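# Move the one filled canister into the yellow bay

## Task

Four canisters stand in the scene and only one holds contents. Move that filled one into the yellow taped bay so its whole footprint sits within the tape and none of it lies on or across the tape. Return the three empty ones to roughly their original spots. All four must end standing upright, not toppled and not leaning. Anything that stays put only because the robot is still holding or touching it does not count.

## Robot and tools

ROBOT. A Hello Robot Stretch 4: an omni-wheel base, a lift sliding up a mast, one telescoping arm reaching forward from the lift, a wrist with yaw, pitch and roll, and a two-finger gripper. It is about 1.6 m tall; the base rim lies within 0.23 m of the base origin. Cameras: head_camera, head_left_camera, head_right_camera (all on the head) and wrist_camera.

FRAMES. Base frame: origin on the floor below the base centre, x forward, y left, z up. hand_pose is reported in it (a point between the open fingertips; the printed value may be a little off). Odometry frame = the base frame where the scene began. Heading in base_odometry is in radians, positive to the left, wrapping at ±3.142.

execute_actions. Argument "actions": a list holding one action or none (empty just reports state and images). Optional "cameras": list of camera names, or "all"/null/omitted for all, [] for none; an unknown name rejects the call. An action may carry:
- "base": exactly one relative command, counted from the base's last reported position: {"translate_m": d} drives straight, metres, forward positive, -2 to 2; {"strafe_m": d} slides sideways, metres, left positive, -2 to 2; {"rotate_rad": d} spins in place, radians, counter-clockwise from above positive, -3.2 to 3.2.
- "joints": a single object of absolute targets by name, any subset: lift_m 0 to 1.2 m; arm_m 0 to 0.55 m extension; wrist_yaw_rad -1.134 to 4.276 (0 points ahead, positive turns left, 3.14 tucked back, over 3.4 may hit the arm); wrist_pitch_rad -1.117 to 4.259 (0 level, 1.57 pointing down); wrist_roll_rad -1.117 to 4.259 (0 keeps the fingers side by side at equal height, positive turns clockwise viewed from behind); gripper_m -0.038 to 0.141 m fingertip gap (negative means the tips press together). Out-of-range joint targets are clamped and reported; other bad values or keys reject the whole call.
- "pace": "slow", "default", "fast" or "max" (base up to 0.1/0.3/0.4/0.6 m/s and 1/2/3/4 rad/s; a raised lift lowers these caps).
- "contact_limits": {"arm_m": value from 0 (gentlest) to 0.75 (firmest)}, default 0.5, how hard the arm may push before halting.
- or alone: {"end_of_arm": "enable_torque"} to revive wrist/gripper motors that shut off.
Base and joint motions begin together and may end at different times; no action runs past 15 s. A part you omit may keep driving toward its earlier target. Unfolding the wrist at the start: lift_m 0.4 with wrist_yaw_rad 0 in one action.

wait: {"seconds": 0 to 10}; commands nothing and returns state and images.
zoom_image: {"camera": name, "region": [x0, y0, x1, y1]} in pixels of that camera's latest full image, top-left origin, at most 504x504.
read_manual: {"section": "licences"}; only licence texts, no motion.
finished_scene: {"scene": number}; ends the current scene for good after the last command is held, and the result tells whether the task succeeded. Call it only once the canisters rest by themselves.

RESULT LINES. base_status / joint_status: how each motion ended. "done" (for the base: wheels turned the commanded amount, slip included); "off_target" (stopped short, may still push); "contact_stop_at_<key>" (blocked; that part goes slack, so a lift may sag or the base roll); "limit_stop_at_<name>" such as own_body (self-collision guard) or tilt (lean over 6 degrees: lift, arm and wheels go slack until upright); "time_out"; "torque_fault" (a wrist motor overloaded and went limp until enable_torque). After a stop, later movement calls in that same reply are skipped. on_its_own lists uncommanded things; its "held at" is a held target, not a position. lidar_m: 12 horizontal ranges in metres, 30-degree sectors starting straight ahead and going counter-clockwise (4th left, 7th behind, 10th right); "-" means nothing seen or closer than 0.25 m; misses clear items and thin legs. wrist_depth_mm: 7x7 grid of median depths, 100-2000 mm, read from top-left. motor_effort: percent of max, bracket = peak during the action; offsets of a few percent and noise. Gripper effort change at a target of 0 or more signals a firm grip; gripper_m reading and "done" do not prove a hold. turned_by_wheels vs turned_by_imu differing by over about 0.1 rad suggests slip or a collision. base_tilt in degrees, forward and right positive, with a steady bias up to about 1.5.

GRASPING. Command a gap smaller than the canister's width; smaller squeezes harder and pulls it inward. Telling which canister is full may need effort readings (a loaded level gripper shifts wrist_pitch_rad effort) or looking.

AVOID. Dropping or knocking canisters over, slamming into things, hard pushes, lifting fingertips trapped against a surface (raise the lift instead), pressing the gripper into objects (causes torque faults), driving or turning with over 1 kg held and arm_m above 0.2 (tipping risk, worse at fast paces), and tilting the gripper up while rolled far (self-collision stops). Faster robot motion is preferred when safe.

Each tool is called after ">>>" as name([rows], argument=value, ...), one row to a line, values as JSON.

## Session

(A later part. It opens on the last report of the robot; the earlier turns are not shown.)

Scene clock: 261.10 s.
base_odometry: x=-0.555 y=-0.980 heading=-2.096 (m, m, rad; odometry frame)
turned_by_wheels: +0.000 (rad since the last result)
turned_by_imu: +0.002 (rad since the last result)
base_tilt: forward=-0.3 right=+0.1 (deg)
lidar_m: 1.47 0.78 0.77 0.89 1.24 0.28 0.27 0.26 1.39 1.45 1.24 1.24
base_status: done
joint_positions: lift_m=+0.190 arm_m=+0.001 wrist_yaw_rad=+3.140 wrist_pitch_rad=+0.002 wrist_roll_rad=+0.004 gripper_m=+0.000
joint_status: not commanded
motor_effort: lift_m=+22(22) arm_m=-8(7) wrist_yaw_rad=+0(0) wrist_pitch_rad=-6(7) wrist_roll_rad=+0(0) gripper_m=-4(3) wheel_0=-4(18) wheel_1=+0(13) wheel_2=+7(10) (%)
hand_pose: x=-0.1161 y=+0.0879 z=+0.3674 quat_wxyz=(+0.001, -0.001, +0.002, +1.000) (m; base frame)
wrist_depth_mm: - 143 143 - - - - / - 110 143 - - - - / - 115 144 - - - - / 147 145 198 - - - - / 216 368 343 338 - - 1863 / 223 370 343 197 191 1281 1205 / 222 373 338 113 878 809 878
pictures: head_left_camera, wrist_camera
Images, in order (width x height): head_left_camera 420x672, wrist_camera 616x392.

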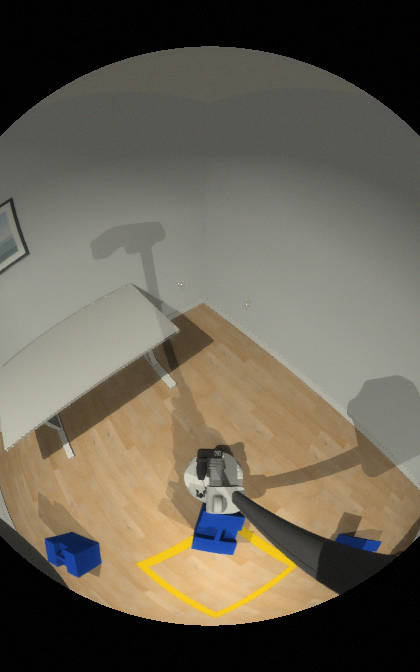

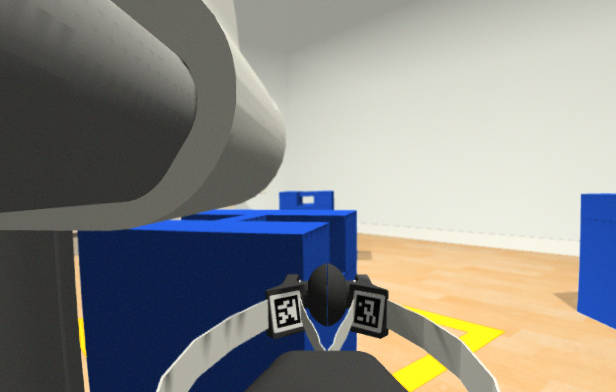

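>>> execute_actions([
  {"base": {"translate_m": -0.59}, "pace": "default"},
], cameras=["head_left_camera", "head_right_camera", "wrist_camera"])

Scene clock: 269.80 s.
base_odometry: x=-0.259 y=-0.470 heading=-2.096 (m, m, rad; odometry frame)
turned_by_wheels: +0.000 (rad since the last result)
turned_by_imu: +0.007 (rad since the last result)
base_tilt: forward=-0.4 right=+0.0 (deg)
lidar_m: 1.35 1.15 1.17 1.07 0.93 0.25 0.30 0.29 1.08 1.16 1.65 1.64
base_status: done
joint_positions: lift_m=+0.190 arm_m=+0.001 wrist_yaw_rad=+3.140 wrist_pitch_rad=+0.002 wrist_roll_rad=+0.004 gripper_m=+0.000
joint_status: not commanded
motor_effort: lift_m=+22(22) arm_m=-7(8) wrist_yaw_rad=+1(0) wrist_pitch_rad=-6(7) wrist_roll_rad=-1(3) gripper_m=-6(5) wheel_0=-4(14) wheel_1=-3(19) wheel_2=+8(21) (%)
hand_pose: x=-0.1161 y=+0.0879 z=+0.3674 quat_wxyz=(+0.001, -0.001, +0.002, +1.000) (m; base frame)
wrist_depth_mm: - 143 143 - - - 1756 / - 110 143 - - - 1756 / - 116 144 - - - 1808 / 148 145 199 - - - 1756 / 215 317 336 351 - - 1756 / 224 319 330 196 191 1308 1205 / 223 320 329 113 904 809 891
pictures: head_left_camera, head_right_camera, wrist_camera
Images, in order (width x height): head_left_camera 420x672, head_right_camera 420x672, wrist_camera 616x392.

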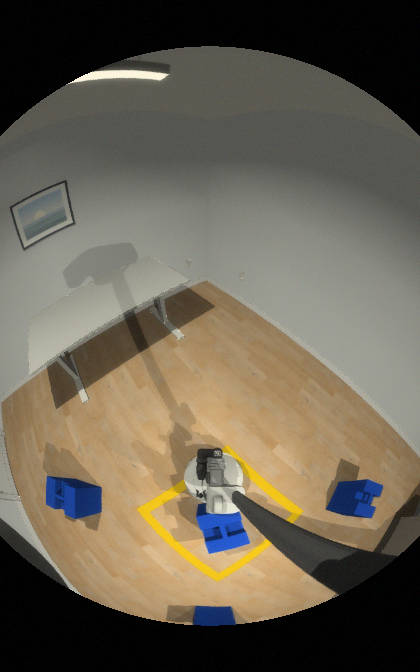

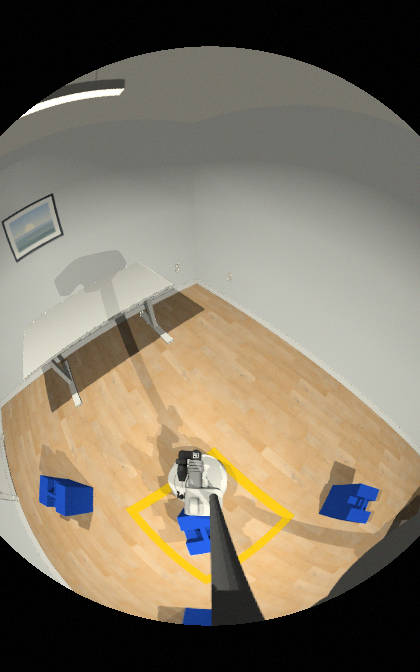

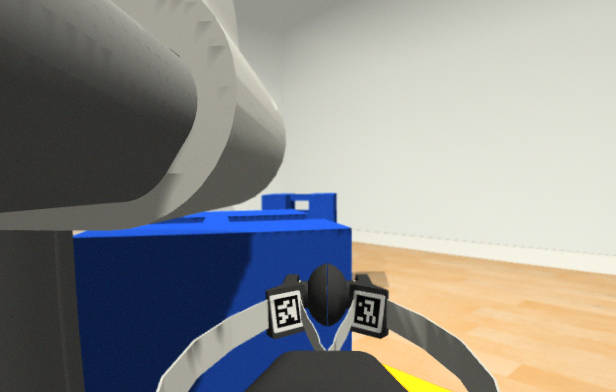

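The canister is near the centre of the bay. I'll back off so the robot isn't touching it.

>>> execute_actions([
  {"base": {"translate_m": 0.08}, "pace": "max"},
], cameras=["head_left_camera", "head_right_camera", "wrist_camera"])

>>> zoom_image(camera="head_left_camera", region=[120, 430, 320, 610])

Scene clock: 273.97 s.
base_odometry: x=-0.299 y=-0.539 heading=-2.096 (m, m, rad; odometry frame)
turned_by_wheels: +0.000 (rad since the last result)
turned_by_imu: +0.002 (rad since the last result)
base_tilt: forward=-0.3 right=+0.0 (deg)
lidar_m: 1.33 1.12 1.14 1.34 0.95 0.34 0.27 0.28 1.11 1.83 1.60 1.60
base_status: done
joint_positions: lift_m=+0.190 arm_m=+0.001 wrist_yaw_rad=+3.140 wrist_pitch_rad=+0.002 wrist_roll_rad=+0.004 gripper_m=+0.000
joint_status: not commanded
motor_effort: lift_m=+22(22) arm_m=-8(7) wrist_yaw_rad=+0(0) wrist_pitch_rad=-7(7) wrist_roll_rad=+0(0) gripper_m=-5(7) wheel_0=-1(7) wheel_1=+0(8) wheel_2=-1(12) (%)
hand_pose: x=-0.1161 y=+0.0879 z=+0.3674 quat_wxyz=(+0.001, -0.001, +0.002, +1.000) (m; base frame)
wrist_depth_mm: - 143 143 - - - 1808 / - 110 143 - - - 1808 / - 116 144 - - - 1863 / 147 145 198 1756 - - 1808 / 215 394 407 430 - - 1756 / 224 399 404 197 192 1229 1229 / 222 399 404 113 878 831 891
pictures: head_left_camera, head_right_camera, wrist_camera
Images, in order (width x height): head_left_camera 420x672, head_right_camera 420x672, wrist_camera 616x392.

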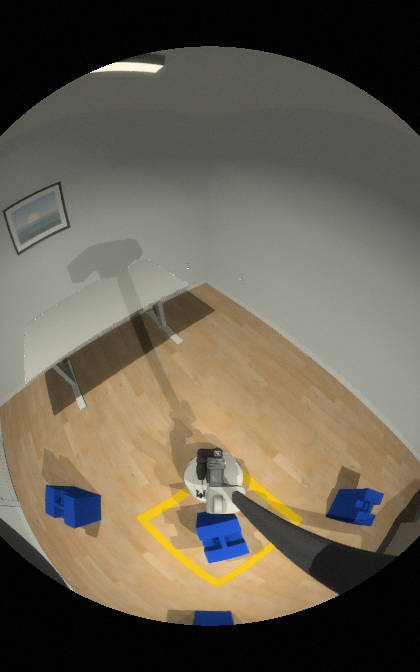

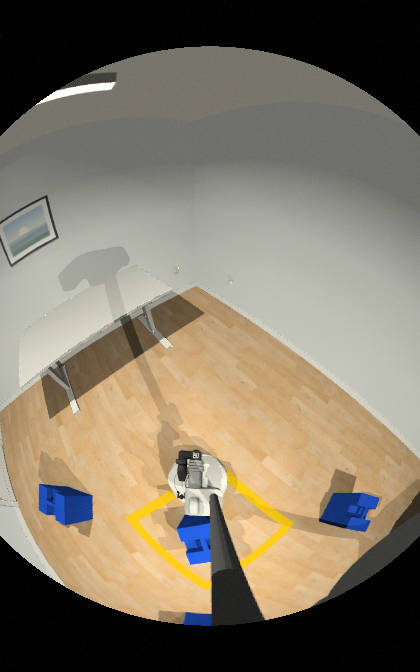

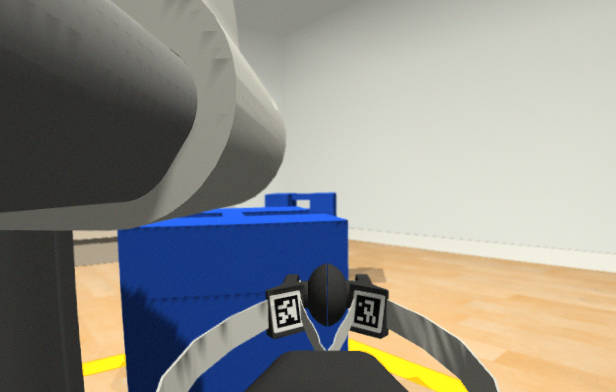

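Region (120, 430, 320, 610) of head_left_camera's 420x672 image, scaled by 2.520, with more detail than that image has; it fills the top 454 rows of this view, and the rest is white.

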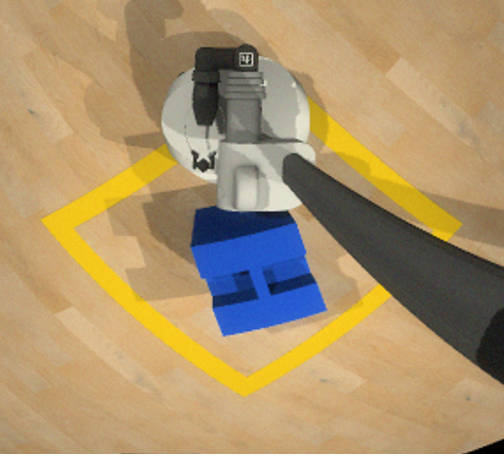

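The heavy canister is upright and well inside the tape, and the robot is clear of it.

>>> finished_scene(scene=2)

The scene is finished: the task was done.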